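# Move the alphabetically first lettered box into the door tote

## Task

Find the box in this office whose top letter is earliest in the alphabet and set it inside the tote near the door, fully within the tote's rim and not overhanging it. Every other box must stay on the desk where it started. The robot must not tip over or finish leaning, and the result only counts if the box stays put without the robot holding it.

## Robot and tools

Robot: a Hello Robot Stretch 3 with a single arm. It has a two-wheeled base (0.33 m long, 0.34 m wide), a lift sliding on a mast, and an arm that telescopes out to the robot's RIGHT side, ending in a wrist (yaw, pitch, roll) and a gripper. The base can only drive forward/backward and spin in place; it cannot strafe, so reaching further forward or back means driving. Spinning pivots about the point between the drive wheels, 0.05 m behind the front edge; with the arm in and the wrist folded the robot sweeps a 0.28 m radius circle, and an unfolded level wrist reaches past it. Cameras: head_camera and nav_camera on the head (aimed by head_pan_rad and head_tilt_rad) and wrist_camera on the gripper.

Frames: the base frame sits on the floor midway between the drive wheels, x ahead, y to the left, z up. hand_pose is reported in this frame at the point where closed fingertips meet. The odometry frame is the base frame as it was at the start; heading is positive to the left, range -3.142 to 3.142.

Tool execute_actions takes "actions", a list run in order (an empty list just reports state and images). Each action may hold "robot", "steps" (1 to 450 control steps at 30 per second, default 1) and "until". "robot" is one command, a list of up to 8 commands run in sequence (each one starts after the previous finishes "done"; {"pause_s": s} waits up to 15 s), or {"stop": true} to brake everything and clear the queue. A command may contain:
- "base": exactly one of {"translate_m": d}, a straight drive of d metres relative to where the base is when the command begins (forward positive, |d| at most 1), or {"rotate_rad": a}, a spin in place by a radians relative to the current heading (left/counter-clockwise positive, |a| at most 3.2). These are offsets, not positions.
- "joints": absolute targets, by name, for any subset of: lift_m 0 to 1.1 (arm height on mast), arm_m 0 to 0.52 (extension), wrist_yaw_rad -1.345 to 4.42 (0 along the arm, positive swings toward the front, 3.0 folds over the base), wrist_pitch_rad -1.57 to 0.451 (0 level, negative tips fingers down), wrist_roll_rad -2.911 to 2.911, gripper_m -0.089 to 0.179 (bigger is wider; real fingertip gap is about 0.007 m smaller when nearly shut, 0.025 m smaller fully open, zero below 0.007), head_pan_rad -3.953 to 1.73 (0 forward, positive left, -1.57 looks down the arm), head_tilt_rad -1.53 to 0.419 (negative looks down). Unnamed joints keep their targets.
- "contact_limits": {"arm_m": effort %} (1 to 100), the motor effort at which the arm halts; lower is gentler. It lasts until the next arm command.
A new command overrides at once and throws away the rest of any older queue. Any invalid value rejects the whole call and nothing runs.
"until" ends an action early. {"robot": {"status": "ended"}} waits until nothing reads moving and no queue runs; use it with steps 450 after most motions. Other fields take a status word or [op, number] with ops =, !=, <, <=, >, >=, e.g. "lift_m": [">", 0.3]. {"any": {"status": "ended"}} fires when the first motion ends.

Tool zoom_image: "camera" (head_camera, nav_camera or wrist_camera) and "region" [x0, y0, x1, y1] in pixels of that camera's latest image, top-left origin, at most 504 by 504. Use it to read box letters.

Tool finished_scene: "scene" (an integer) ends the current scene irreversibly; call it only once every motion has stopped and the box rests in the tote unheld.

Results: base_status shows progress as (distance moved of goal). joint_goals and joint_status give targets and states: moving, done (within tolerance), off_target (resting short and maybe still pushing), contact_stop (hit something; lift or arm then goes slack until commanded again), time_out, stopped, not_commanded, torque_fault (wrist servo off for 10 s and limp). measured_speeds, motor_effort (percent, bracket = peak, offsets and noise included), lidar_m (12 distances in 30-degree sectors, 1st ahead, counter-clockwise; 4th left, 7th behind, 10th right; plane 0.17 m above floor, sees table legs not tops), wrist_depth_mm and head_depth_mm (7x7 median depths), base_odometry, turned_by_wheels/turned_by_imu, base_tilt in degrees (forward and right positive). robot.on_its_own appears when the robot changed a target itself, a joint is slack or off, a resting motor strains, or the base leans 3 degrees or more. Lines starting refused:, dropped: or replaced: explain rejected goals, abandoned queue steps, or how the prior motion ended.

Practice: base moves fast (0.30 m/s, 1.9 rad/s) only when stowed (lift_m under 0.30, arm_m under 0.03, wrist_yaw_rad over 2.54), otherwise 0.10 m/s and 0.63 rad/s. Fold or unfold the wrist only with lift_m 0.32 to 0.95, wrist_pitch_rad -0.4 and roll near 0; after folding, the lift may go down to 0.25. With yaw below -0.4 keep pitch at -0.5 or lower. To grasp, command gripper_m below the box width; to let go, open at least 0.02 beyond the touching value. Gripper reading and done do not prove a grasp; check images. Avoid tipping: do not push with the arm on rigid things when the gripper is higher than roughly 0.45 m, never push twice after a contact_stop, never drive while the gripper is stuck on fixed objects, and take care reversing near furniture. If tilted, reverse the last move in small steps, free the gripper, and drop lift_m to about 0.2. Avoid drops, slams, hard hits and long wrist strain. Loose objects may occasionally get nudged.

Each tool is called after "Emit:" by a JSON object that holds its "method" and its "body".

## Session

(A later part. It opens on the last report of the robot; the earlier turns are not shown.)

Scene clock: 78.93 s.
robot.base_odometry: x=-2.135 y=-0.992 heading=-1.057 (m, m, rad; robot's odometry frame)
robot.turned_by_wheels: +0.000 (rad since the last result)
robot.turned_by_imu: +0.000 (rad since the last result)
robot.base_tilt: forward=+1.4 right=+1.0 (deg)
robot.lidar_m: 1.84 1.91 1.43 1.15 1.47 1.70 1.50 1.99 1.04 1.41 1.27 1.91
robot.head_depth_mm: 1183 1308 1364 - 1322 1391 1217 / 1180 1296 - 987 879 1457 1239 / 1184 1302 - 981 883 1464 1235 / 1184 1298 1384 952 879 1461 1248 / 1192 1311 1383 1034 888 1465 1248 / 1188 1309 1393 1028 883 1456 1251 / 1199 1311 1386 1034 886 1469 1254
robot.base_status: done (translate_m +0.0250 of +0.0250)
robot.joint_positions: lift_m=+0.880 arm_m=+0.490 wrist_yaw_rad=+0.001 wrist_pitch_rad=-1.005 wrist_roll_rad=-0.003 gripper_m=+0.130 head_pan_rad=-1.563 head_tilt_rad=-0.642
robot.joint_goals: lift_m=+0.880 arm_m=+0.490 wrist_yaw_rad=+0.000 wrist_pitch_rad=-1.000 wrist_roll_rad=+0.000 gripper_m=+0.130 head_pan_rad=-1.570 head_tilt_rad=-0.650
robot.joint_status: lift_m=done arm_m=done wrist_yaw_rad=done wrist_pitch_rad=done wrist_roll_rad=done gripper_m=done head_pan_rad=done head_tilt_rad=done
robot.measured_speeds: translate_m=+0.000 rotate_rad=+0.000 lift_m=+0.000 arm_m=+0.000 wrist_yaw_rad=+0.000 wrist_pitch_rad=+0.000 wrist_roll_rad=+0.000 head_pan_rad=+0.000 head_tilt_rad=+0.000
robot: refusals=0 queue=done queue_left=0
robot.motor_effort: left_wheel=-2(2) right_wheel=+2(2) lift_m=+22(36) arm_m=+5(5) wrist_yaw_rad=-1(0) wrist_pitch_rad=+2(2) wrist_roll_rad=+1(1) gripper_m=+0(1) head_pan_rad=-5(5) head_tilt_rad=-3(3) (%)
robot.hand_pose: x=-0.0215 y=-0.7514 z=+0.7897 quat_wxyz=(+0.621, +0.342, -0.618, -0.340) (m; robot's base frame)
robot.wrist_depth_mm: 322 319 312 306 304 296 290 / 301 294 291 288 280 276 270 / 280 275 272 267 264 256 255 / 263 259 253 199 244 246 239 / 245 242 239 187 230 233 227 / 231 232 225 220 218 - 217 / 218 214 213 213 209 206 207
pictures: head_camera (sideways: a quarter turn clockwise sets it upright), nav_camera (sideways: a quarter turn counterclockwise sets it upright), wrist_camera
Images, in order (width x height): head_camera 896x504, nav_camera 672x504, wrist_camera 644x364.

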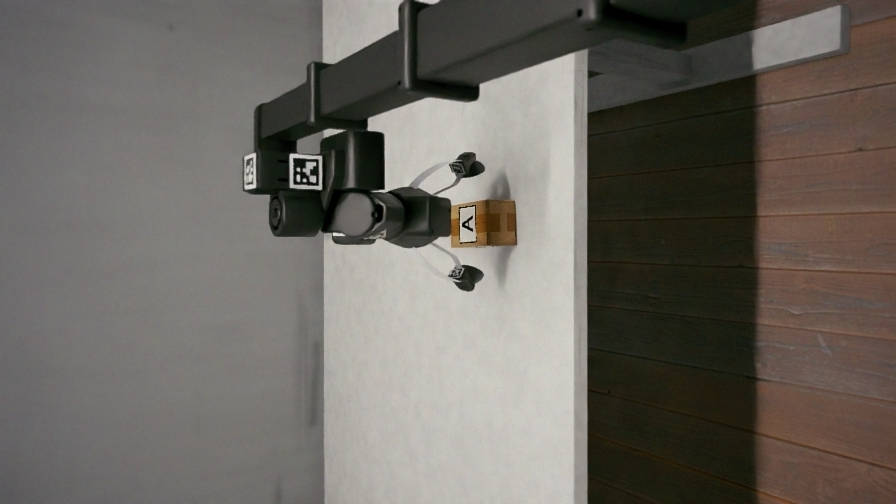

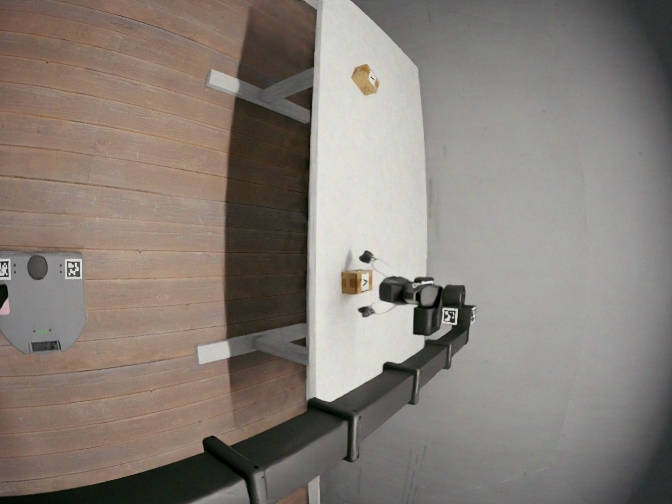

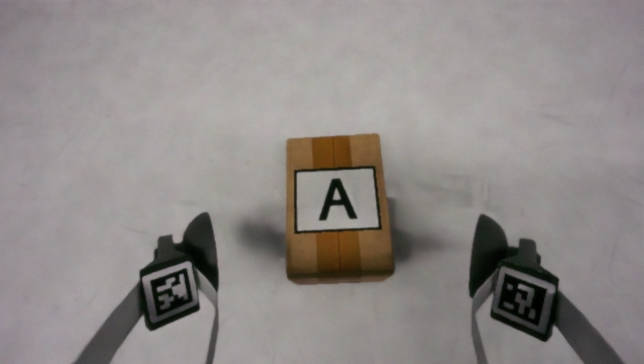

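Emit:
{"method": "execute_actions", "body": {"actions": [{"robot": {"joints": {"lift_m": 0.855}}, "steps": 300, "until": {"robot": {"status": "ended"}}}]}}

Scene clock: 80.63 s.
robot.base_odometry: x=-2.135 y=-0.992 heading=-1.057 (m, m, rad; robot's odometry frame)
robot.turned_by_wheels: +0.000 (rad since the last result)
robot.turned_by_imu: +0.000 (rad since the last result)
robot.base_tilt: forward=+1.3 right=+1.1 (deg)
robot.lidar_m: 1.84 1.91 1.43 1.15 1.48 1.69 1.49 1.99 1.04 1.41 1.28 1.91
robot.head_depth_mm: 1179 1287 1369 1122 - 1378 1215 / 1182 1292 1400 979 879 1460 1239 / 1179 1296 - 985 881 1465 1241 / 1183 1296 1379 987 881 1464 1243 / 1184 1299 1380 1031 884 1459 1245 / 1186 1306 1373 1032 883 1465 1245 / 1195 1312 1393 1029 888 1457 1249
robot.base_status: done (translate_m +0.0250 of +0.0250)
robot.joint_positions: lift_m=+0.855 arm_m=+0.490 wrist_yaw_rad=+0.001 wrist_pitch_rad=-1.005 wrist_roll_rad=-0.003 gripper_m=+0.130 head_pan_rad=-1.563 head_tilt_rad=-0.642
robot.joint_goals: lift_m=+0.855 arm_m=+0.490 wrist_yaw_rad=+0.000 wrist_pitch_rad=-1.000 wrist_roll_rad=+0.000 gripper_m=+0.130 head_pan_rad=-1.570 head_tilt_rad=-0.650
robot.joint_status: lift_m=done arm_m=done wrist_yaw_rad=done wrist_pitch_rad=done wrist_roll_rad=done gripper_m=done head_pan_rad=done head_tilt_rad=done
robot.measured_speeds: translate_m=+0.000 rotate_rad=+0.000 lift_m=+0.000 arm_m=+0.000 wrist_yaw_rad=+0.000 wrist_pitch_rad=+0.000 wrist_roll_rad=+0.000 head_pan_rad=+0.000 head_tilt_rad=+0.000
robot: refusals=0 queue=done queue_left=0
robot.motor_effort: left_wheel=-2(1) right_wheel=+2(1) lift_m=+22(22) arm_m=+5(5) wrist_yaw_rad=-1(0) wrist_pitch_rad=+2(2) wrist_roll_rad=+1(1) gripper_m=+0(0) head_pan_rad=-4(4) head_tilt_rad=-4(3) (%)
robot.hand_pose: x=-0.0215 y=-0.7514 z=+0.7647 quat_wxyz=(+0.621, +0.342, -0.618, -0.340) (m; robot's base frame)
robot.wrist_depth_mm: 288 283 280 273 270 264 260 / 268 262 258 255 251 247 242 / 247 247 243 183 235 232 229 / 235 230 228 172 218 217 216 / 220 216 213 161 205 207 204 / 206 209 203 197 195 - 193 / 197 192 191 191 186 184 182
pictures: head_camera (sideways: a quarter turn clockwise sets it upright), nav_camera (sideways: a quarter turn counterclockwise sets it upright), wrist_camera
Images, in order (width x height): head_camera 896x504, nav_camera 672x504, wrist_camera 644x364.

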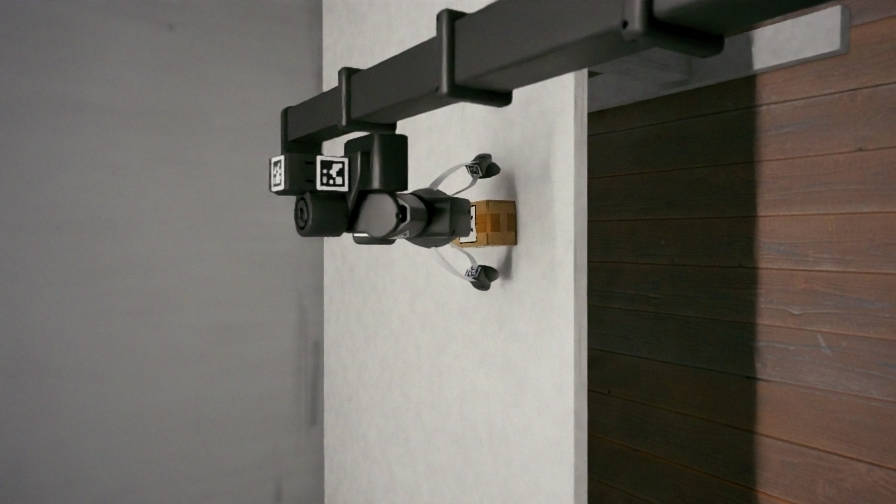

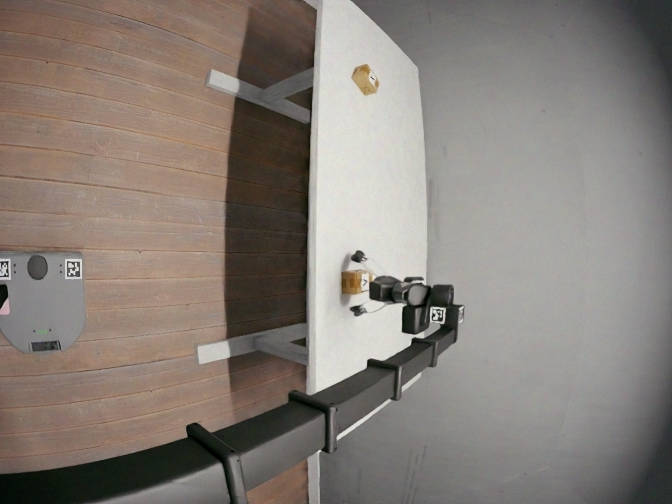

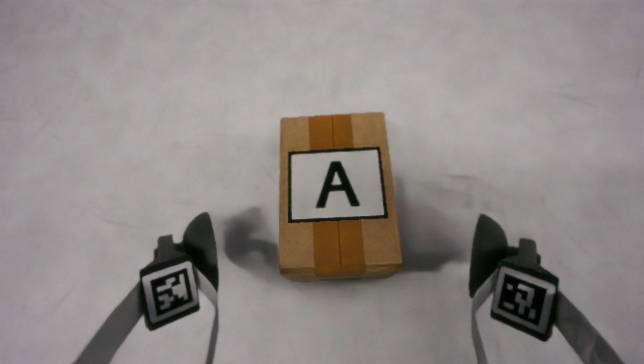

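Emit:
{"method": "execute_actions", "body": {"actions": [{"robot": {"joints": {"gripper_m": 0.02}}, "steps": 200, "until": {"robot": {"status": "ended"}}}]}}

Scene clock: 82.23 s.
robot.base_odometry: x=-2.135 y=-0.992 heading=-1.057 (m, m, rad; robot's odometry frame)
robot.turned_by_wheels: +0.000 (rad since the last result)
robot.turned_by_imu: +0.000 (rad since the last result)
robot.base_tilt: forward=+1.3 right=+1.0 (deg)
robot.lidar_m: 1.84 1.91 1.43 1.15 1.48 1.70 1.49 1.98 1.03 1.41 1.27 1.91
robot.head_depth_mm: 1181 1292 1381 1117 - 1379 1218 / 1180 1304 1403 983 885 1469 1233 / 1184 1296 - 985 881 1466 1244 / 1190 1307 1387 984 882 1455 1247 / 1189 1311 1388 1027 882 1458 1246 / 1192 1305 1390 1032 884 1476 1242 / 1199 1310 1391 1028 886 1485 1240
robot.base_status: done (translate_m +0.0250 of +0.0250)
robot.joint_positions: lift_m=+0.855 arm_m=+0.490 wrist_yaw_rad=+0.001 wrist_pitch_rad=-1.007 wrist_roll_rad=-0.003 gripper_m=+0.021 head_pan_rad=-1.563 head_tilt_rad=-0.642
robot.joint_goals: lift_m=+0.855 arm_m=+0.490 wrist_yaw_rad=+0.000 wrist_pitch_rad=-1.000 wrist_roll_rad=+0.000 gripper_m=+0.020 head_pan_rad=-1.570 head_tilt_rad=-0.650
robot.joint_status: lift_m=done arm_m=done wrist_yaw_rad=done wrist_pitch_rad=done wrist_roll_rad=done gripper_m=done head_pan_rad=done head_tilt_rad=done
robot.measured_speeds: translate_m=+0.000 rotate_rad=+0.000 lift_m=+0.000 arm_m=+0.000 wrist_yaw_rad=+0.000 wrist_pitch_rad=+0.000 wrist_roll_rad=+0.000 head_pan_rad=+0.000 head_tilt_rad=+0.000
robot: refusals=0 queue=done queue_left=0
robot.motor_effort: left_wheel=-2(1) right_wheel=+1(1) lift_m=+22(21) arm_m=+5(4) wrist_yaw_rad=+0(1) wrist_pitch_rad=+2(2) wrist_roll_rad=+1(1) gripper_m=-26(90) head_pan_rad=-3(5) head_tilt_rad=-3(3) (%)
robot.hand_pose: x=-0.0215 y=-0.7511 z=+0.7645 quat_wxyz=(+0.621, +0.342, -0.618, -0.341) (m; robot's base frame)
robot.wrist_depth_mm: 286 283 278 275 268 263 261 / 266 263 259 252 250 246 243 / 250 246 242 182 233 231 227 / 233 230 227 170 217 215 215 / 220 217 215 160 163 206 204 / 207 204 204 195 196 193 192 / 196 194 190 189 188 183 183
pictures: head_camera (sideways: a quarter turn clockwise sets it upright), nav_camera (sideways: a quarter turn counterclockwise sets it upright), wrist_camera
Images, in order (width x height): head_camera 896x504, nav_camera 672x504, wrist_camera 644x364.

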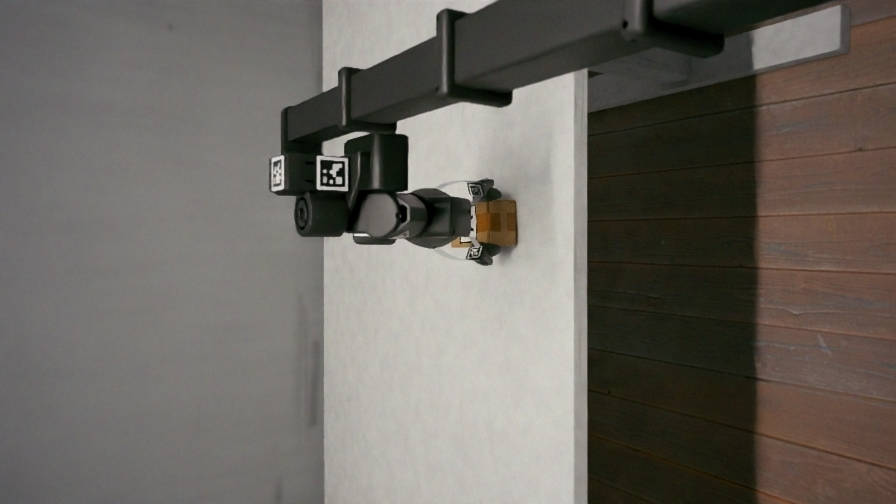

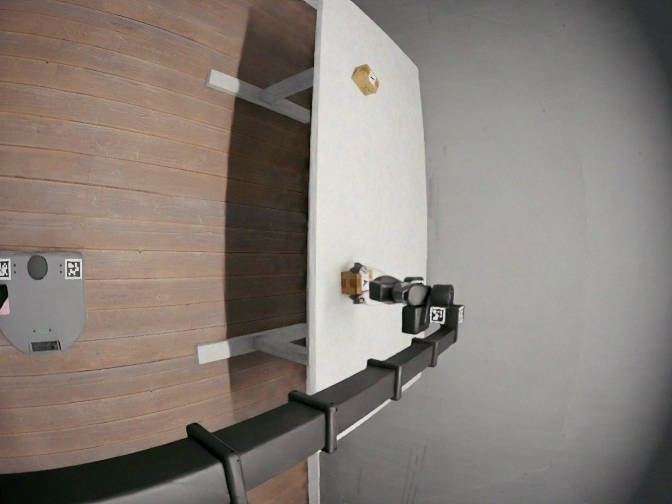

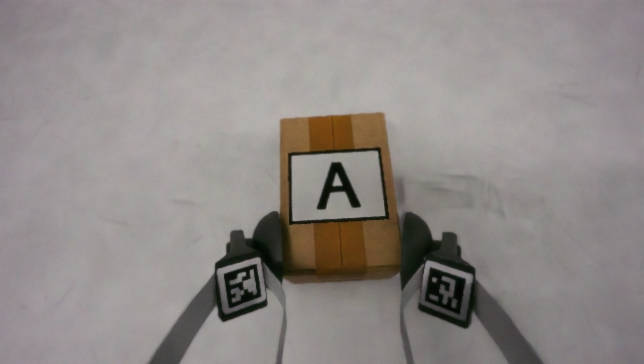

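Emit:
{"method": "execute_actions", "body": {"actions": [{"robot": {"joints": {"lift_m": 0.93}}, "steps": 300, "until": {"robot": {"status": "ended"}}}]}}

Scene clock: 83.83 s.
robot.base_odometry: x=-2.135 y=-0.992 heading=-1.057 (m, m, rad; robot's odometry frame)
robot.turned_by_wheels: +0.000 (rad since the last result)
robot.turned_by_imu: +0.000 (rad since the last result)
robot.base_tilt: forward=+1.3 right=+1.0 (deg)
robot.lidar_m: 1.84 1.91 1.43 1.15 1.47 1.69 1.50 1.99 1.04 1.41 1.27 1.91
robot.head_depth_mm: 1184 1295 1386 950 1075 1427 1215 / 1186 1273 1288 1024 879 1469 1246 / 1183 1265 1292 985 881 1458 1236 / 1184 1299 1380 984 882 1464 1245 / 1186 1307 1389 1031 882 1467 1246 / 1191 1304 1393 1030 884 1471 1248 / 1193 1315 1387 1028 883 1469 1240
robot.base_status: done (translate_m +0.0250 of +0.0250)
robot.joint_positions: lift_m=+0.930 arm_m=+0.490 wrist_yaw_rad=+0.001 wrist_pitch_rad=-1.010 wrist_roll_rad=-0.003 gripper_m=+0.021 head_pan_rad=-1.563 head_tilt_rad=-0.642
robot.joint_goals: lift_m=+0.930 arm_m=+0.490 wrist_yaw_rad=+0.000 wrist_pitch_rad=-1.000 wrist_roll_rad=+0.000 gripper_m=+0.020 head_pan_rad=-1.570 head_tilt_rad=-0.650
robot.joint_status: lift_m=done arm_m=done wrist_yaw_rad=done wrist_pitch_rad=done wrist_roll_rad=done gripper_m=done head_pan_rad=done head_tilt_rad=done
robot.measured_speeds: translate_m=+0.000 rotate_rad=+0.000 lift_m=+0.000 arm_m=+0.000 wrist_yaw_rad=+0.000 wrist_pitch_rad=+0.000 wrist_roll_rad=+0.000 head_pan_rad=+0.000 head_tilt_rad=+0.000
robot: refusals=0 queue=done queue_left=0
robot.motor_effort: left_wheel=-2(1) right_wheel=+1(2) lift_m=+34(36) arm_m=+6(5) wrist_yaw_rad=+0(1) wrist_pitch_rad=+3(3) wrist_roll_rad=+1(1) gripper_m=-18(21) head_pan_rad=-4(4) head_tilt_rad=-3(3) (%)
robot.hand_pose: x=-0.0215 y=-0.7505 z=+0.8387 quat_wxyz=(+0.620, +0.343, -0.617, -0.342) (m; robot's base frame)
robot.wrist_depth_mm: 381 381 376 368 361 355 351 / 362 351 349 344 335 332 324 / 335 331 325 320 315 312 306 / 312 308 306 217 298 295 291 / 298 291 292 175 282 279 273 / 281 274 275 162 165 264 259 / 264 261 257 252 250 249 247
pictures: head_camera (sideways: a quarter turn clockwise sets it upright), nav_camera (sideways: a quarter turn counterclockwise sets it upright), wrist_camera
Images, in order (width x height): head_camera 896x504, nav_camera 672x504, wrist_camera 644x364.

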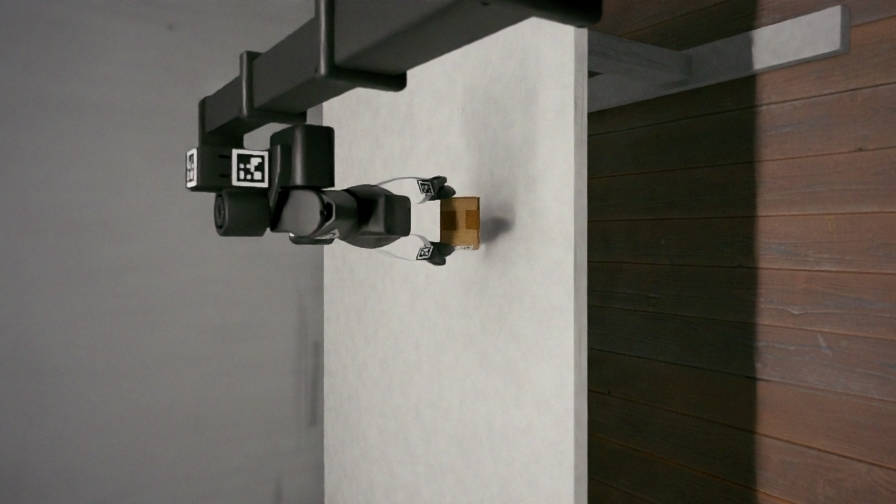

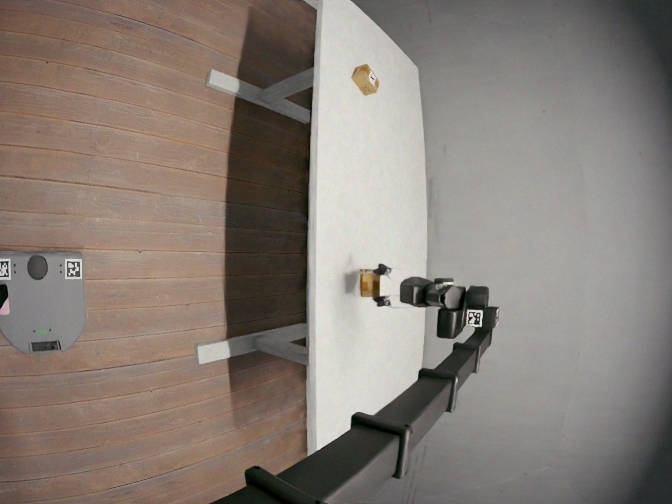

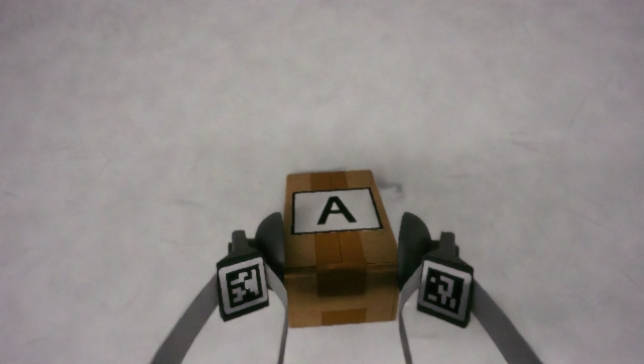

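Emit:
{"method": "execute_actions", "body": {"actions": [{"robot": {"joints": {"lift_m": 0.862}}, "steps": 300, "until": {"robot": {"status": "ended"}}}]}}

Scene clock: 85.53 s.
robot.base_odometry: x=-2.135 y=-0.992 heading=-1.057 (m, m, rad; robot's odometry frame)
robot.turned_by_wheels: +0.000 (rad since the last result)
robot.turned_by_imu: +0.000 (rad since the last result)
robot.base_tilt: forward=+1.4 right=+1.1 (deg)
robot.lidar_m: 1.84 1.91 1.43 1.15 1.48 1.70 1.50 1.98 1.04 1.41 1.27 1.90
robot.head_depth_mm: 1179 1302 1375 1112 - 1375 1210 / 1181 1295 1385 1001 877 1451 1242 / 1188 1299 - 989 879 1464 1248 / 1194 1304 1390 1005 882 1474 1238 / 1186 1310 1387 1028 879 1465 1240 / 1191 1302 1394 1032 882 1472 1249 / 1192 1310 1383 1031 886 1465 1239
robot.base_status: done (translate_m +0.0250 of +0.0250)
robot.joint_positions: lift_m=+0.862 arm_m=+0.490 wrist_yaw_rad=+0.001 wrist_pitch_rad=-1.010 wrist_roll_rad=-0.003 gripper_m=+0.021 head_pan_rad=-1.563 head_tilt_rad=-0.642
robot.joint_goals: lift_m=+0.862 arm_m=+0.490 wrist_yaw_rad=+0.000 wrist_pitch_rad=-1.000 wrist_roll_rad=+0.000 gripper_m=+0.020 head_pan_rad=-1.570 head_tilt_rad=-0.650
robot.joint_status: lift_m=done arm_m=done wrist_yaw_rad=done wrist_pitch_rad=done wrist_roll_rad=done gripper_m=done head_pan_rad=done head_tilt_rad=done
robot.measured_speeds: translate_m=+0.000 rotate_rad=+0.000 lift_m=+0.000 arm_m=+0.000 wrist_yaw_rad=+0.000 wrist_pitch_rad=+0.000 wrist_roll_rad=+0.000 head_pan_rad=+0.000 head_tilt_rad=+0.000
robot: refusals=0 queue=done queue_left=0
robot.motor_effort: left_wheel=-2(2) right_wheel=+1(2) lift_m=+22(39) arm_m=+5(5) wrist_yaw_rad=+0(1) wrist_pitch_rad=+3(4) wrist_roll_rad=+1(1) gripper_m=-18(18) head_pan_rad=-4(4) head_tilt_rad=-3(3) (%)
robot.hand_pose: x=-0.0215 y=-0.7504 z=+0.7711 quat_wxyz=(+0.620, +0.343, -0.617, -0.342) (m; robot's base frame)
robot.wrist_depth_mm: 295 293 284 280 274 270 266 / 277 271 269 261 261 254 248 / 256 253 249 189 240 238 235 / 239 238 233 177 224 226 221 / 225 223 222 165 168 213 207 / 213 211 210 200 201 200 198 / 201 201 197 196 191 191 190
pictures: head_camera (sideways: a quarter turn clockwise sets it upright), nav_camera (sideways: a quarter turn counterclockwise sets it upright), wrist_camera
Images, in order (width x height): head_camera 896x504, nav_camera 672x504, wrist_camera 644x364.

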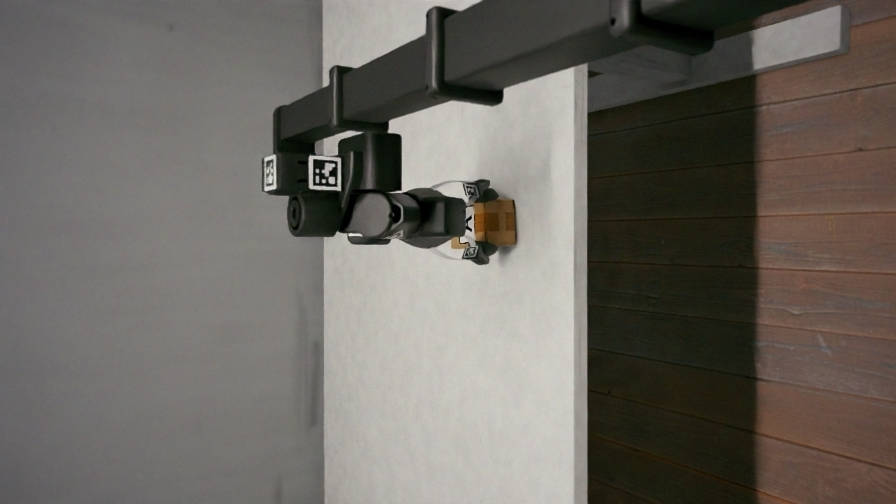

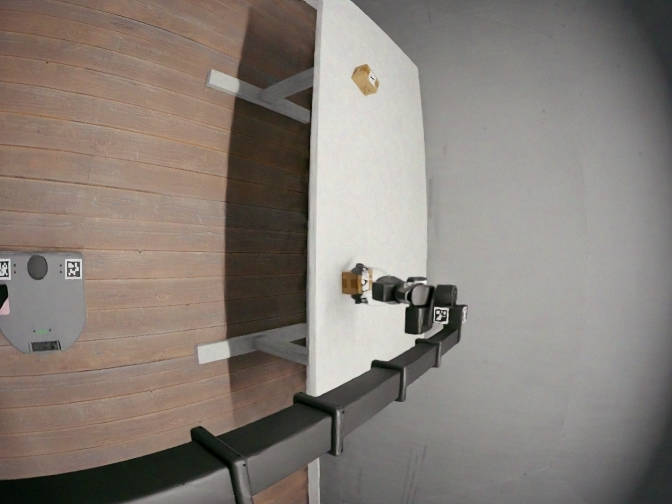

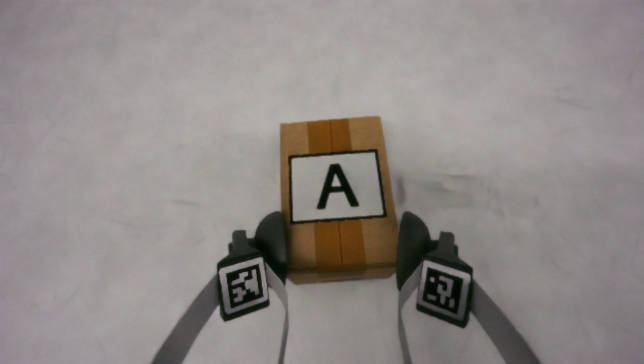

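Emit:
{"method": "execute_actions", "body": {"actions": [{"robot": [{"joints": {"gripper_m": 0.12}}, {"joints": {"arm_m": 0.518, "lift_m": 0.855}}], "steps": 300, "until": {"robot": {"status": "ended"}}}]}}

Scene clock: 88.37 s.
robot.base_odometry: x=-2.135 y=-0.992 heading=-1.057 (m, m, rad; robot's odometry frame)
robot.turned_by_wheels: +0.000 (rad since the last result)
robot.turned_by_imu: +0.001 (rad since the last result)
robot.base_tilt: forward=+1.4 right=+1.0 (deg)
robot.lidar_m: 1.84 1.91 1.43 1.15 1.48 1.70 1.50 1.98 1.04 1.41 1.27 1.91
robot.head_depth_mm: 1177 1290 1377 1113 - 1385 1217 / 1178 1299 1402 986 883 1465 1240 / 1185 1307 - 986 885 1463 1239 / 1190 1306 1374 1004 882 1467 1242 / 1182 1303 1380 1028 882 1466 1245 / 1192 1311 1396 1028 885 1475 1249 / 1194 1313 1393 1035 886 1472 1251
robot.base_status: done (translate_m +0.0250 of +0.0250)
robot.joint_positions: lift_m=+0.855 arm_m=+0.518 wrist_yaw_rad=+0.001 wrist_pitch_rad=-1.010 wrist_roll_rad=-0.003 gripper_m=+0.120 head_pan_rad=-1.563 head_tilt_rad=-0.642
robot.joint_goals: lift_m=+0.855 arm_m=+0.518 wrist_yaw_rad=+0.000 wrist_pitch_rad=-1.000 wrist_roll_rad=+0.000 gripper_m=+0.120 head_pan_rad=-1.570 head_tilt_rad=-0.650
robot.joint_status: lift_m=done arm_m=done wrist_yaw_rad=done wrist_pitch_rad=done wrist_roll_rad=done gripper_m=done head_pan_rad=done head_tilt_rad=done
robot.measured_speeds: translate_m=+0.000 rotate_rad=+0.000 lift_m=+0.000 arm_m=+0.000 wrist_yaw_rad=+0.000 wrist_pitch_rad=+0.000 wrist_roll_rad=+0.000 head_pan_rad=+0.000 head_tilt_rad=+0.000
robot: refusals=0 queue=done queue_left=0
robot.motor_effort: left_wheel=-1(2) right_wheel=+2(1) lift_m=+22(19) arm_m=+5(8) wrist_yaw_rad=-1(0) wrist_pitch_rad=+3(3) wrist_roll_rad=+1(1) gripper_m=-1(81) head_pan_rad=-3(4) head_tilt_rad=-3(3) (%)
robot.hand_pose: x=-0.0215 y=-0.7784 z=+0.7642 quat_wxyz=(+0.620, +0.343, -0.617, -0.342) (m; robot's base frame)
robot.wrist_depth_mm: 286 282 278 271 270 263 256 / 267 263 256 255 249 247 241 / 248 245 240 237 233 231 227 / 230 230 226 171 218 217 215 / 218 216 214 160 204 208 202 / 207 206 201 152 192 - 193 / 196 193 193 149 185 183 183
pictures: head_camera (sideways: a quarter turn clockwise sets it upright), nav_camera (sideways: a quarter turn counterclockwise sets it upright), wrist_camera
Images, in order (width x height): head_camera 896x504, nav_camera 672x504, wrist_camera 644x364.

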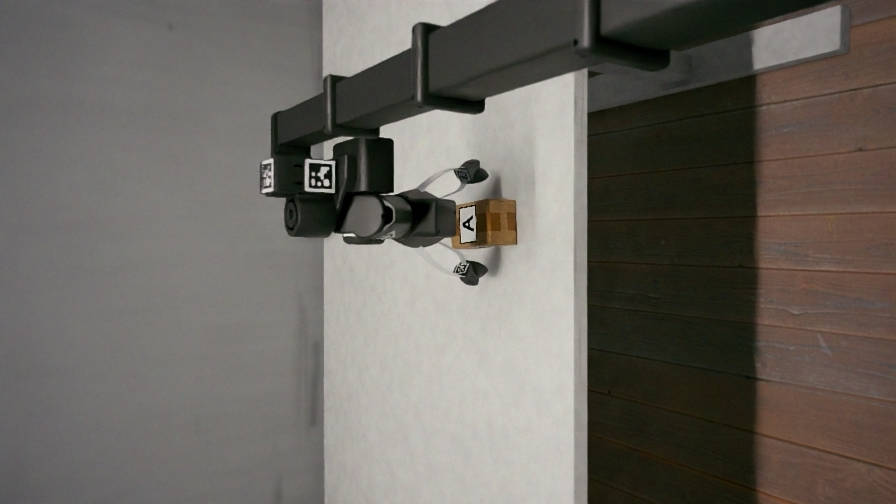

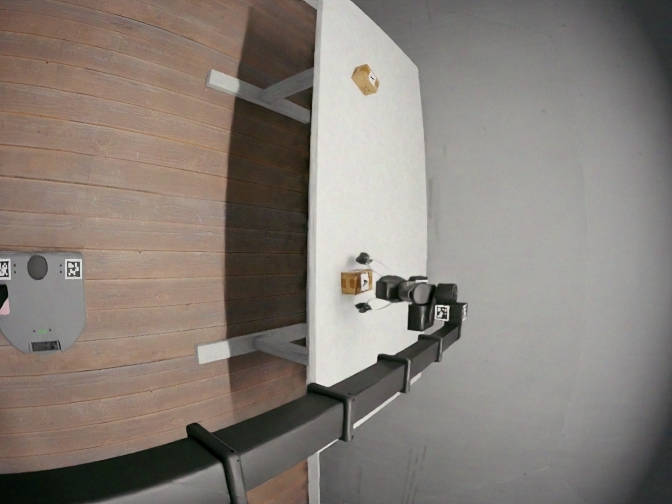

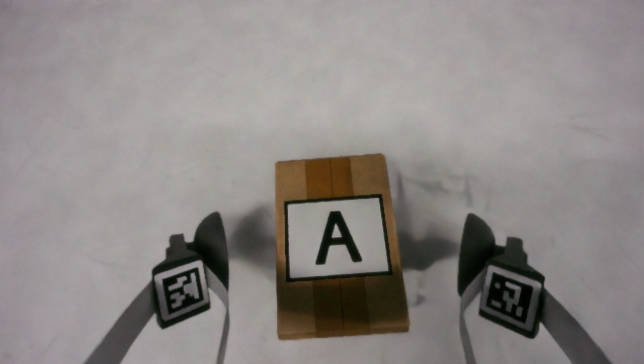

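Emit:
{"method": "execute_actions", "body": {"actions": [{"robot": [{"joints": {"gripper_m": 0.0}}, {"pause_s": 0.3}, {"joints": {"lift_m": 0.93}}], "steps": 400, "until": {"robot": {"status": "ended"}}}]}}

Scene clock: 91.77 s.
robot.base_odometry: x=-2.135 y=-0.992 heading=-1.057 (m, m, rad; robot's odometry frame)
robot.turned_by_wheels: +0.000 (rad since the last result)
robot.turned_by_imu: +0.001 (rad since the last result)
robot.base_tilt: forward=+1.4 right=+1.0 (deg)
robot.lidar_m: 1.84 1.91 1.43 1.15 1.48 1.70 1.50 1.98 1.04 1.41 1.27 1.91
robot.head_depth_mm: 1178 1290 - - 1273 1423 1216 / 1184 1274 1325 1024 881 1456 1237 / 1179 1258 1292 986 878 1474 1234 / 1181 1302 1384 949 883 1457 1240 / 1186 1307 1389 1024 881 1467 1245 / 1186 1310 1397 1023 885 1472 1249 / 1192 1303 1389 1031 886 1462 1238
robot.base_status: done (translate_m +0.0250 of +0.0250)
robot.joint_positions: lift_m=+0.930 arm_m=+0.518 wrist_yaw_rad=+0.001 wrist_pitch_rad=-1.010 wrist_roll_rad=-0.003 gripper_m=+0.008 head_pan_rad=-1.563 head_tilt_rad=-0.642
robot.joint_goals: lift_m=+0.930 arm_m=+0.518 wrist_yaw_rad=+0.000 wrist_pitch_rad=-1.000 wrist_roll_rad=+0.000 gripper_m=+0.007 head_pan_rad=-1.570 head_tilt_rad=-0.650
robot.joint_status: lift_m=done arm_m=done wrist_yaw_rad=done wrist_pitch_rad=done wrist_roll_rad=done gripper_m=done head_pan_rad=done head_tilt_rad=done
robot.measured_speeds: translate_m=+0.000 rotate_rad=+0.000 lift_m=+0.000 arm_m=+0.000 wrist_yaw_rad=+0.000 wrist_pitch_rad=+0.000 wrist_roll_rad=+0.000 head_pan_rad=+0.000 head_tilt_rad=+0.000
robot: refusals=0 queue=done queue_left=0
robot.on_its_own: gripper_m is held at +0.007, not at your +0.000, by its stall guard, which is still easing
robot.motor_effort: left_wheel=-1(2) right_wheel=+2(1) lift_m=+35(34) arm_m=+4(5) wrist_yaw_rad=-1(1) wrist_pitch_rad=+3(3) wrist_roll_rad=+1(1) gripper_m=-24(98) head_pan_rad=-4(4) head_tilt_rad=-3(3) (%)
robot.hand_pose: x=-0.0215 y=-0.7784 z=+0.8386 quat_wxyz=(+0.620, +0.343, -0.617, -0.342) (m; robot's base frame)
robot.wrist_depth_mm: 387 376 373 364 360 354 344 / 360 354 351 344 336 332 326 / 335 330 324 323 316 309 305 / 314 309 309 167 295 292 289 / 298 291 290 158 158 275 275 / 279 276 275 149 148 262 261 / 264 262 256 146 249 247 246
pictures: head_camera (sideways: a quarter turn clockwise sets it upright), nav_camera (sideways: a quarter turn counterclockwise sets it upright), wrist_camera
Images, in order (width x height): head_camera 896x504, nav_camera 672x504, wrist_camera 644x364.

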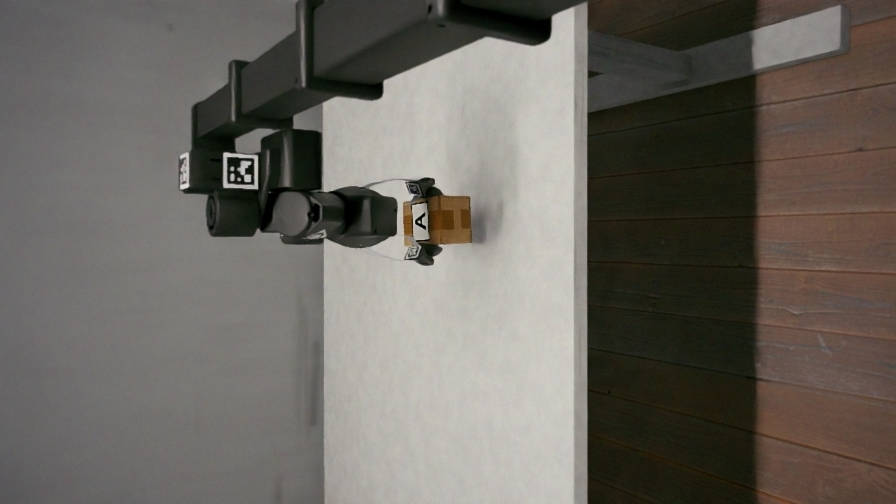

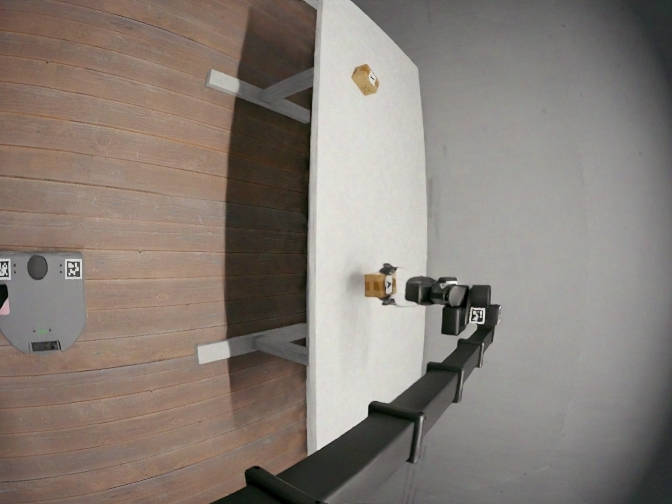

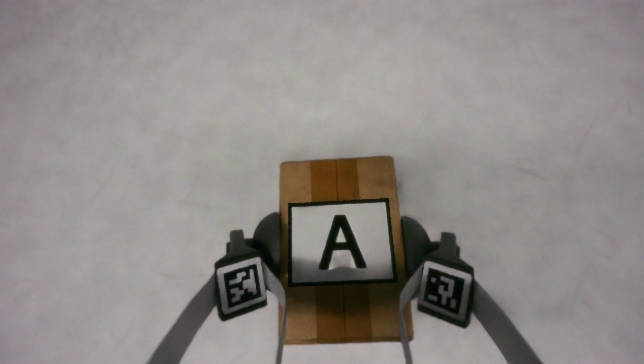

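Emit:
{"method": "execute_actions", "body": {"actions": [{"robot": {"joints": {"arm_m": 0.0}}, "steps": 300, "until": {"robot": {"status": "ended"}}}]}}

Scene clock: 101.60 s.
robot.base_odometry: x=-2.135 y=-0.992 heading=-1.057 (m, m, rad; robot's odometry frame)
robot.turned_by_wheels: +0.000 (rad since the last result)
robot.turned_by_imu: +0.002 (rad since the last result)
robot.base_tilt: forward=+1.4 right=+1.0 (deg)
robot.lidar_m: 1.84 1.91 1.43 1.15 1.48 1.69 1.50 1.98 1.04 1.41 1.28 1.89
robot.head_depth_mm: 1178 1291 1364 1025 850 - - / 1186 1297 1370 1030 883 - - / 1178 1308 1375 1030 880 - - / 1182 1306 1386 1026 881 1507 1272 / 1183 1315 1388 1026 884 1451 1239 / 1192 1302 1392 1027 883 1470 1246 / 1190 1318 1395 1028 885 1482 1242
robot.base_status: done (translate_m +0.0250 of +0.0250)
robot.joint_positions: lift_m=+0.930 arm_m=+0.000 wrist_yaw_rad=+0.001 wrist_pitch_rad=-1.010 wrist_roll_rad=-0.003 gripper_m=+0.017 head_pan_rad=-1.563 head_tilt_rad=-0.642
robot.joint_goals: lift_m=+0.930 arm_m=+0.000 wrist_yaw_rad=+0.000 wrist_pitch_rad=-1.000 wrist_roll_rad=+0.000 gripper_m=+0.016 head_pan_rad=-1.570 head_tilt_rad=-0.650
robot.joint_status: lift_m=done arm_m=done wrist_yaw_rad=done wrist_pitch_rad=done wrist_roll_rad=done gripper_m=done head_pan_rad=done head_tilt_rad=done
robot.measured_speeds: translate_m=+0.000 rotate_rad=+0.000 lift_m=+0.000 arm_m=+0.000 wrist_yaw_rad=+0.000 wrist_pitch_rad=+0.000 wrist_roll_rad=+0.000 head_pan_rad=+0.000 head_tilt_rad=+0.000
robot: refusals=0 queue=done queue_left=0
robot.on_its_own: gripper_m is held at +0.016, not at your +0.000, by its stall guard, which is not easing now
robot.motor_effort: left_wheel=-1(1) right_wheel=+2(1) lift_m=+34(34) arm_m=-4(5) wrist_yaw_rad=-1(1) wrist_pitch_rad=+3(3) wrist_roll_rad=+1(1) gripper_m=-20(24) head_pan_rad=-4(3) head_tilt_rad=-3(3) (%)
robot.hand_pose: x=-0.0215 y=-0.2612 z=+0.8386 quat_wxyz=(+0.620, +0.343, -0.617, -0.342) (m; robot's base frame)
robot.wrist_depth_mm: - - - - - - - / - - - - - - - / - - - - - - - / - - - 168 - - - / - - - 159 160 965 940 / - 949 - 151 149 899 889 / 912 892 880 145 849 864 835
pictures: head_camera (sideways: a quarter turn clockwise sets it upright), nav_camera (sideways: a quarter turn counterclockwise sets it upright), wrist_camera
Images, in order (width x height): head_camera 896x504, nav_camera 672x504, wrist_camera 644x364.

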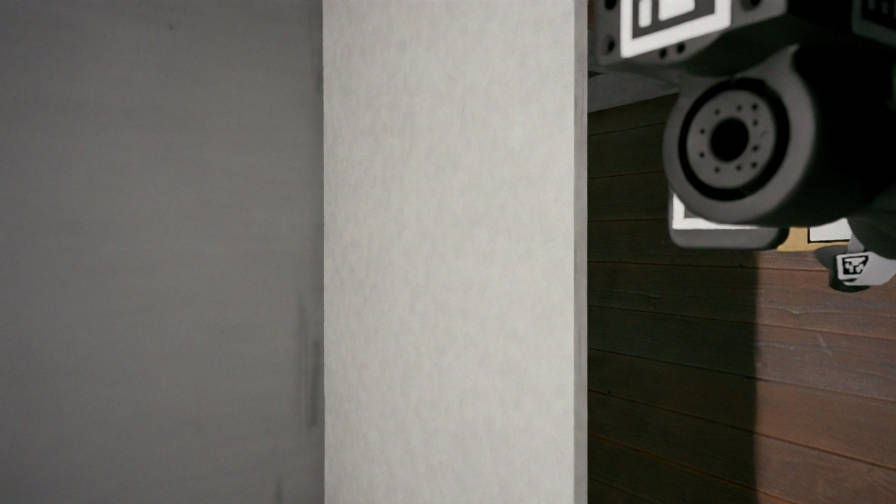

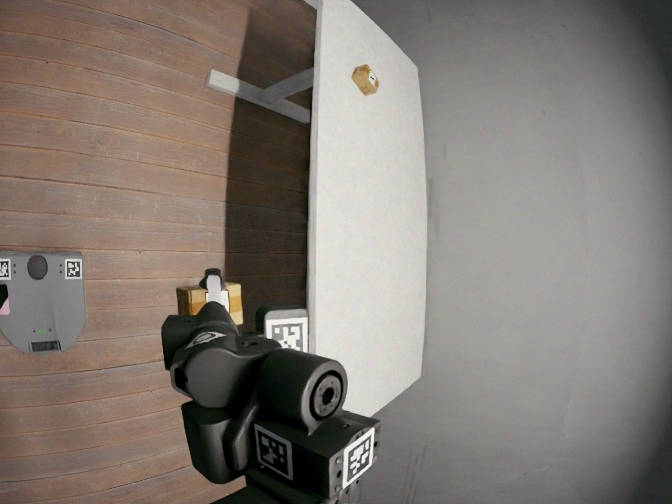

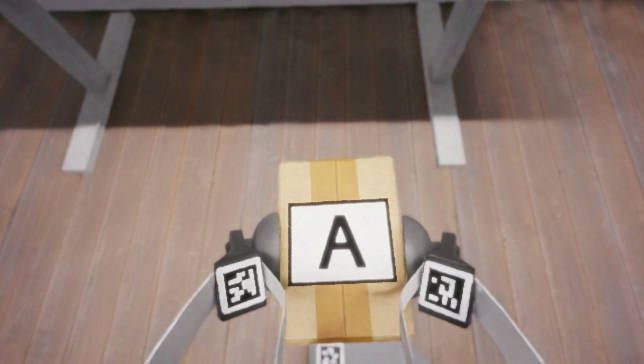

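Emit:
{"method": "execute_actions", "body": {"actions": [{"robot": [{"base": {"translate_m": 0.35}, "joints": {"lift_m": 0.6, "wrist_pitch_rad": -0.4, "head_pan_rad": 0.0, "head_tilt_rad": -0.5}}, {"joints": {"wrist_yaw_rad": 2.7}}, {"joints": {"lift_m": 0.285}}], "steps": 450, "until": {"robot": {"status": "ended"}}}]}}

Scene clock: 112.47 s.
robot.base_odometry: x=-1.963 y=-1.297 heading=-1.057 (m, m, rad; robot's odometry frame)
robot.turned_by_wheels: +0.000 (rad since the last result)
robot.turned_by_imu: +0.003 (rad since the last result)
robot.base_tilt: forward=+1.3 right=+1.0 (deg)
robot.lidar_m: 1.49 1.55 1.25 1.28 1.20 1.72 1.84 1.99 1.20 1.41 1.08 1.54
robot.head_depth_mm: 1242 1344 1449 1578 1745 1660 1357 / 1244 1341 1447 1593 1742 1642 1345 / 1248 1339 1446 1588 1755 1651 1350 / 1246 1345 1445 1580 1738 1650 1345 / 1243 1330 1450 1589 1763 1648 1358 / 1248 1336 1450 1584 1753 1634 1355 / 1247 1345 1463 1603 1735 1639 1354
robot.base_status: done (translate_m +0.3500 of +0.3500)
robot.joint_positions: lift_m=+0.285 arm_m=+0.000 wrist_yaw_rad=+2.698 wrist_pitch_rad=-0.427 wrist_roll_rad=-0.003 gripper_m=+0.017 head_pan_rad=-0.007 head_tilt_rad=-0.507
robot.joint_goals: lift_m=+0.285 arm_m=+0.000 wrist_yaw_rad=+2.700 wrist_pitch_rad=-0.400 wrist_roll_rad=+0.000 gripper_m=+0.016 head_pan_rad=+0.000 head_tilt_rad=-0.500
robot.joint_status: lift_m=done arm_m=done wrist_yaw_rad=done wrist_pitch_rad=done wrist_roll_rad=done gripper_m=done head_pan_rad=done head_tilt_rad=done
robot.measured_speeds: translate_m=+0.000 rotate_rad=+0.000 lift_m=+0.000 arm_m=+0.000 wrist_yaw_rad=+0.000 wrist_pitch_rad=+0.000 wrist_roll_rad=+0.000 head_pan_rad=+0.000 head_tilt_rad=+0.000
robot: refusals=0 queue=done queue_left=0
robot.on_its_own: gripper_m is held at +0.016, not at your +0.000, by its stall guard, which is not easing now
robot.motor_effort: left_wheel=-2(3) right_wheel=+2(5) lift_m=+24(37) arm_m=-4(4) wrist_yaw_rad=+3(3) wrist_pitch_rad=+9(7) wrist_roll_rad=+1(1) gripper_m=-20(20) head_pan_rad=+4(49) head_tilt_rad=+2(15) (%)
robot.hand_pose: x=+0.0746 y=+0.0562 z=+0.2958 quat_wxyz=(+0.299, +0.706, -0.005, +0.642) (m; robot's base frame)
robot.wrist_depth_mm: - - - - - - - / - - - - - - - / 925 949 904 900 894 873 845 / - 709 711 168 667 674 679 / - 607 605 158 160 562 562 / - 497 - 150 149 485 472 / 436 - - 146 408 420 418
pictures: head_camera (sideways: a quarter turn clockwise sets it upright), nav_camera (sideways: a quarter turn counterclockwise sets it upright), wrist_camera
Images, in order (width x height): head_camera 896x504, nav_camera 672x504, wrist_camera 644x364.

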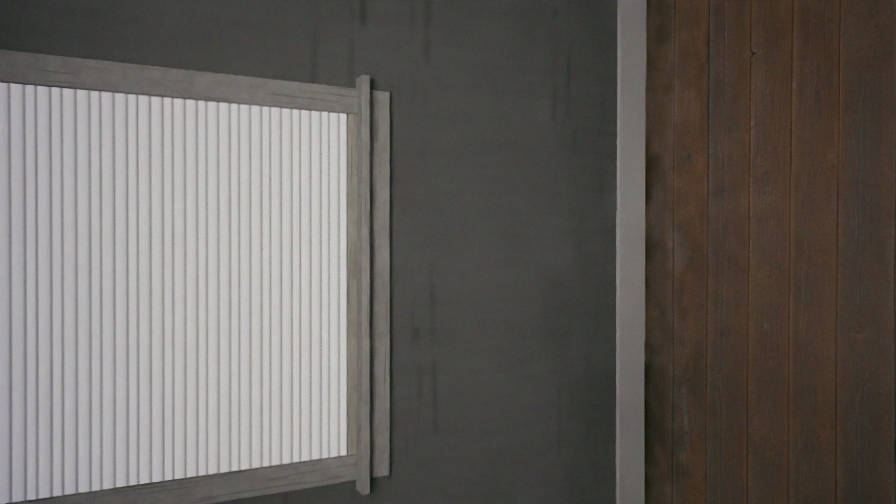

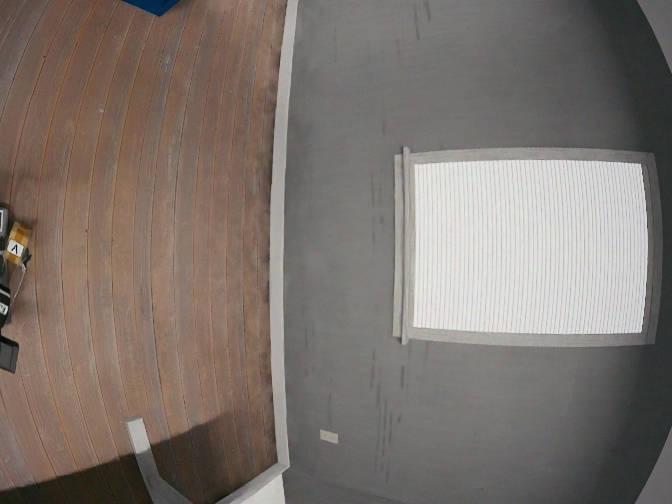

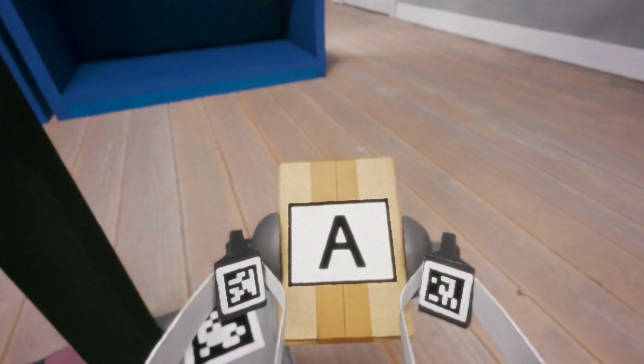

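Emit:
{"method": "execute_actions", "body": {"actions": [{"robot": [{"base": {"translate_m": 1.0}}, {"base": {"translate_m": 0.04}}, {"base": {"rotate_rad": 1.571}}], "steps": 450, "until": {"robot": {"status": "ended"}}}]}}

Scene clock: 121.03 s.
robot.base_odometry: x=-1.452 y=-2.202 heading=+0.514 (m, m, rad; robot's odometry frame)
robot.turned_by_wheels: +1.571 (rad since the last result)
robot.turned_by_imu: +1.567 (rad since the last result)
robot.base_tilt: forward=+1.3 right=+1.0 (deg)
robot.lidar_m: 1.84 1.24 1.79 2.87 1.99 1.09 1.42 0.64 0.47 0.45 0.47 0.65
robot.head_depth_mm: 1465 1466 1446 1443 1453 1453 1304 / 2148 2117 2074 2210 1989 1644 1346 / 2803 3006 3268 2927 2115 1656 1351 / 2828 3058 3234 2821 2085 1654 1353 / 2836 2995 3269 2894 2136 1644 1354 / 2768 2981 3217 2987 2117 1654 1356 / 2766 2963 1492 1492 1499 1512 1350
robot.base_status: done (rotate_rad +1.5709 of +1.5710)
robot.joint_positions: lift_m=+0.285 arm_m=+0.000 wrist_yaw_rad=+2.698 wrist_pitch_rad=-0.427 wrist_roll_rad=-0.003 gripper_m=+0.017 head_pan_rad=-0.007 head_tilt_rad=-0.506
robot.joint_goals: lift_m=+0.285 arm_m=+0.000 wrist_yaw_rad=+2.700 wrist_pitch_rad=-0.400 wrist_roll_rad=+0.000 gripper_m=+0.016 head_pan_rad=+0.000 head_tilt_rad=-0.500
robot.joint_status: lift_m=done arm_m=done wrist_yaw_rad=done wrist_pitch_rad=done wrist_roll_rad=done gripper_m=done head_pan_rad=done head_tilt_rad=done
robot.measured_speeds: translate_m=+0.000 rotate_rad=+0.000 lift_m=+0.000 arm_m=+0.000 wrist_yaw_rad=+0.000 wrist_pitch_rad=+0.000 wrist_roll_rad=+0.000 head_pan_rad=+0.000 head_tilt_rad=+0.000
robot: refusals=0 queue=done queue_left=0
robot.on_its_own: gripper_m is held at +0.016, not at your +0.000, by its stall guard, which is not easing now
robot.motor_effort: left_wheel=-2(8) right_wheel=+2(10) lift_m=+23(22) arm_m=-4(3) wrist_yaw_rad=+3(3) wrist_pitch_rad=+8(9) wrist_roll_rad=+1(1) gripper_m=-20(20) head_pan_rad=+4(4) head_tilt_rad=+2(3) (%)
robot.hand_pose: x=+0.0745 y=+0.0562 z=+0.2958 quat_wxyz=(+0.299, +0.706, -0.005, +0.642) (m; robot's base frame)
robot.wrist_depth_mm: - - - - - - - / - - - - - - - / 957 933 907 896 882 863 850 / - 719 720 168 655 676 689 / - 603 591 158 160 564 566 / - 506 - 151 149 483 474 / 442 - - 146 408 415 415
pictures: head_camera (sideways: a quarter turn clockwise sets it upright), nav_camera (sideways: a quarter turn counterclockwise sets it upright), wrist_camera
Images, in order (width x height): head_camera 896x504, nav_camera 672x504, wrist_camera 644x364.

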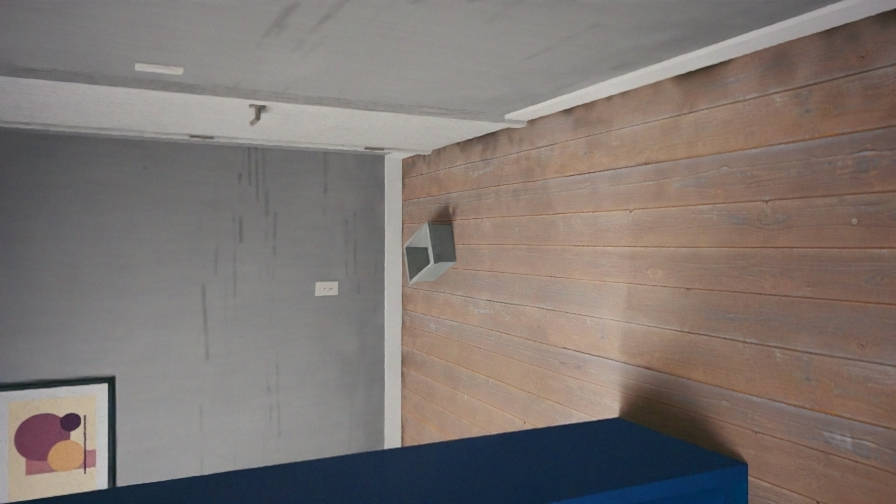

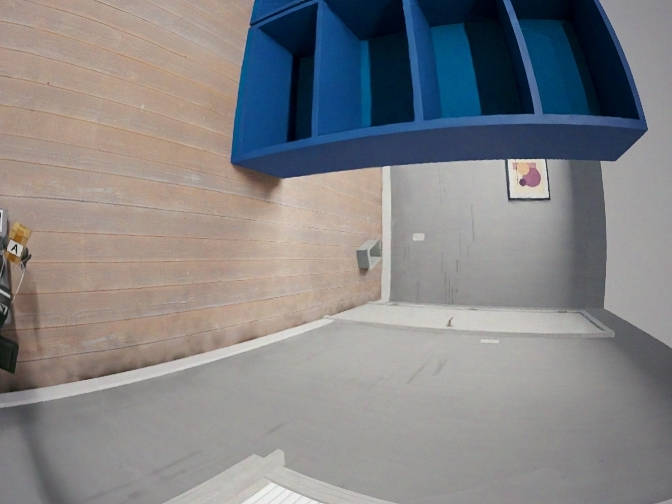

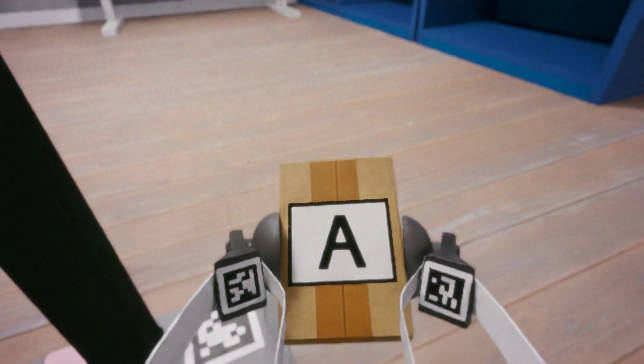

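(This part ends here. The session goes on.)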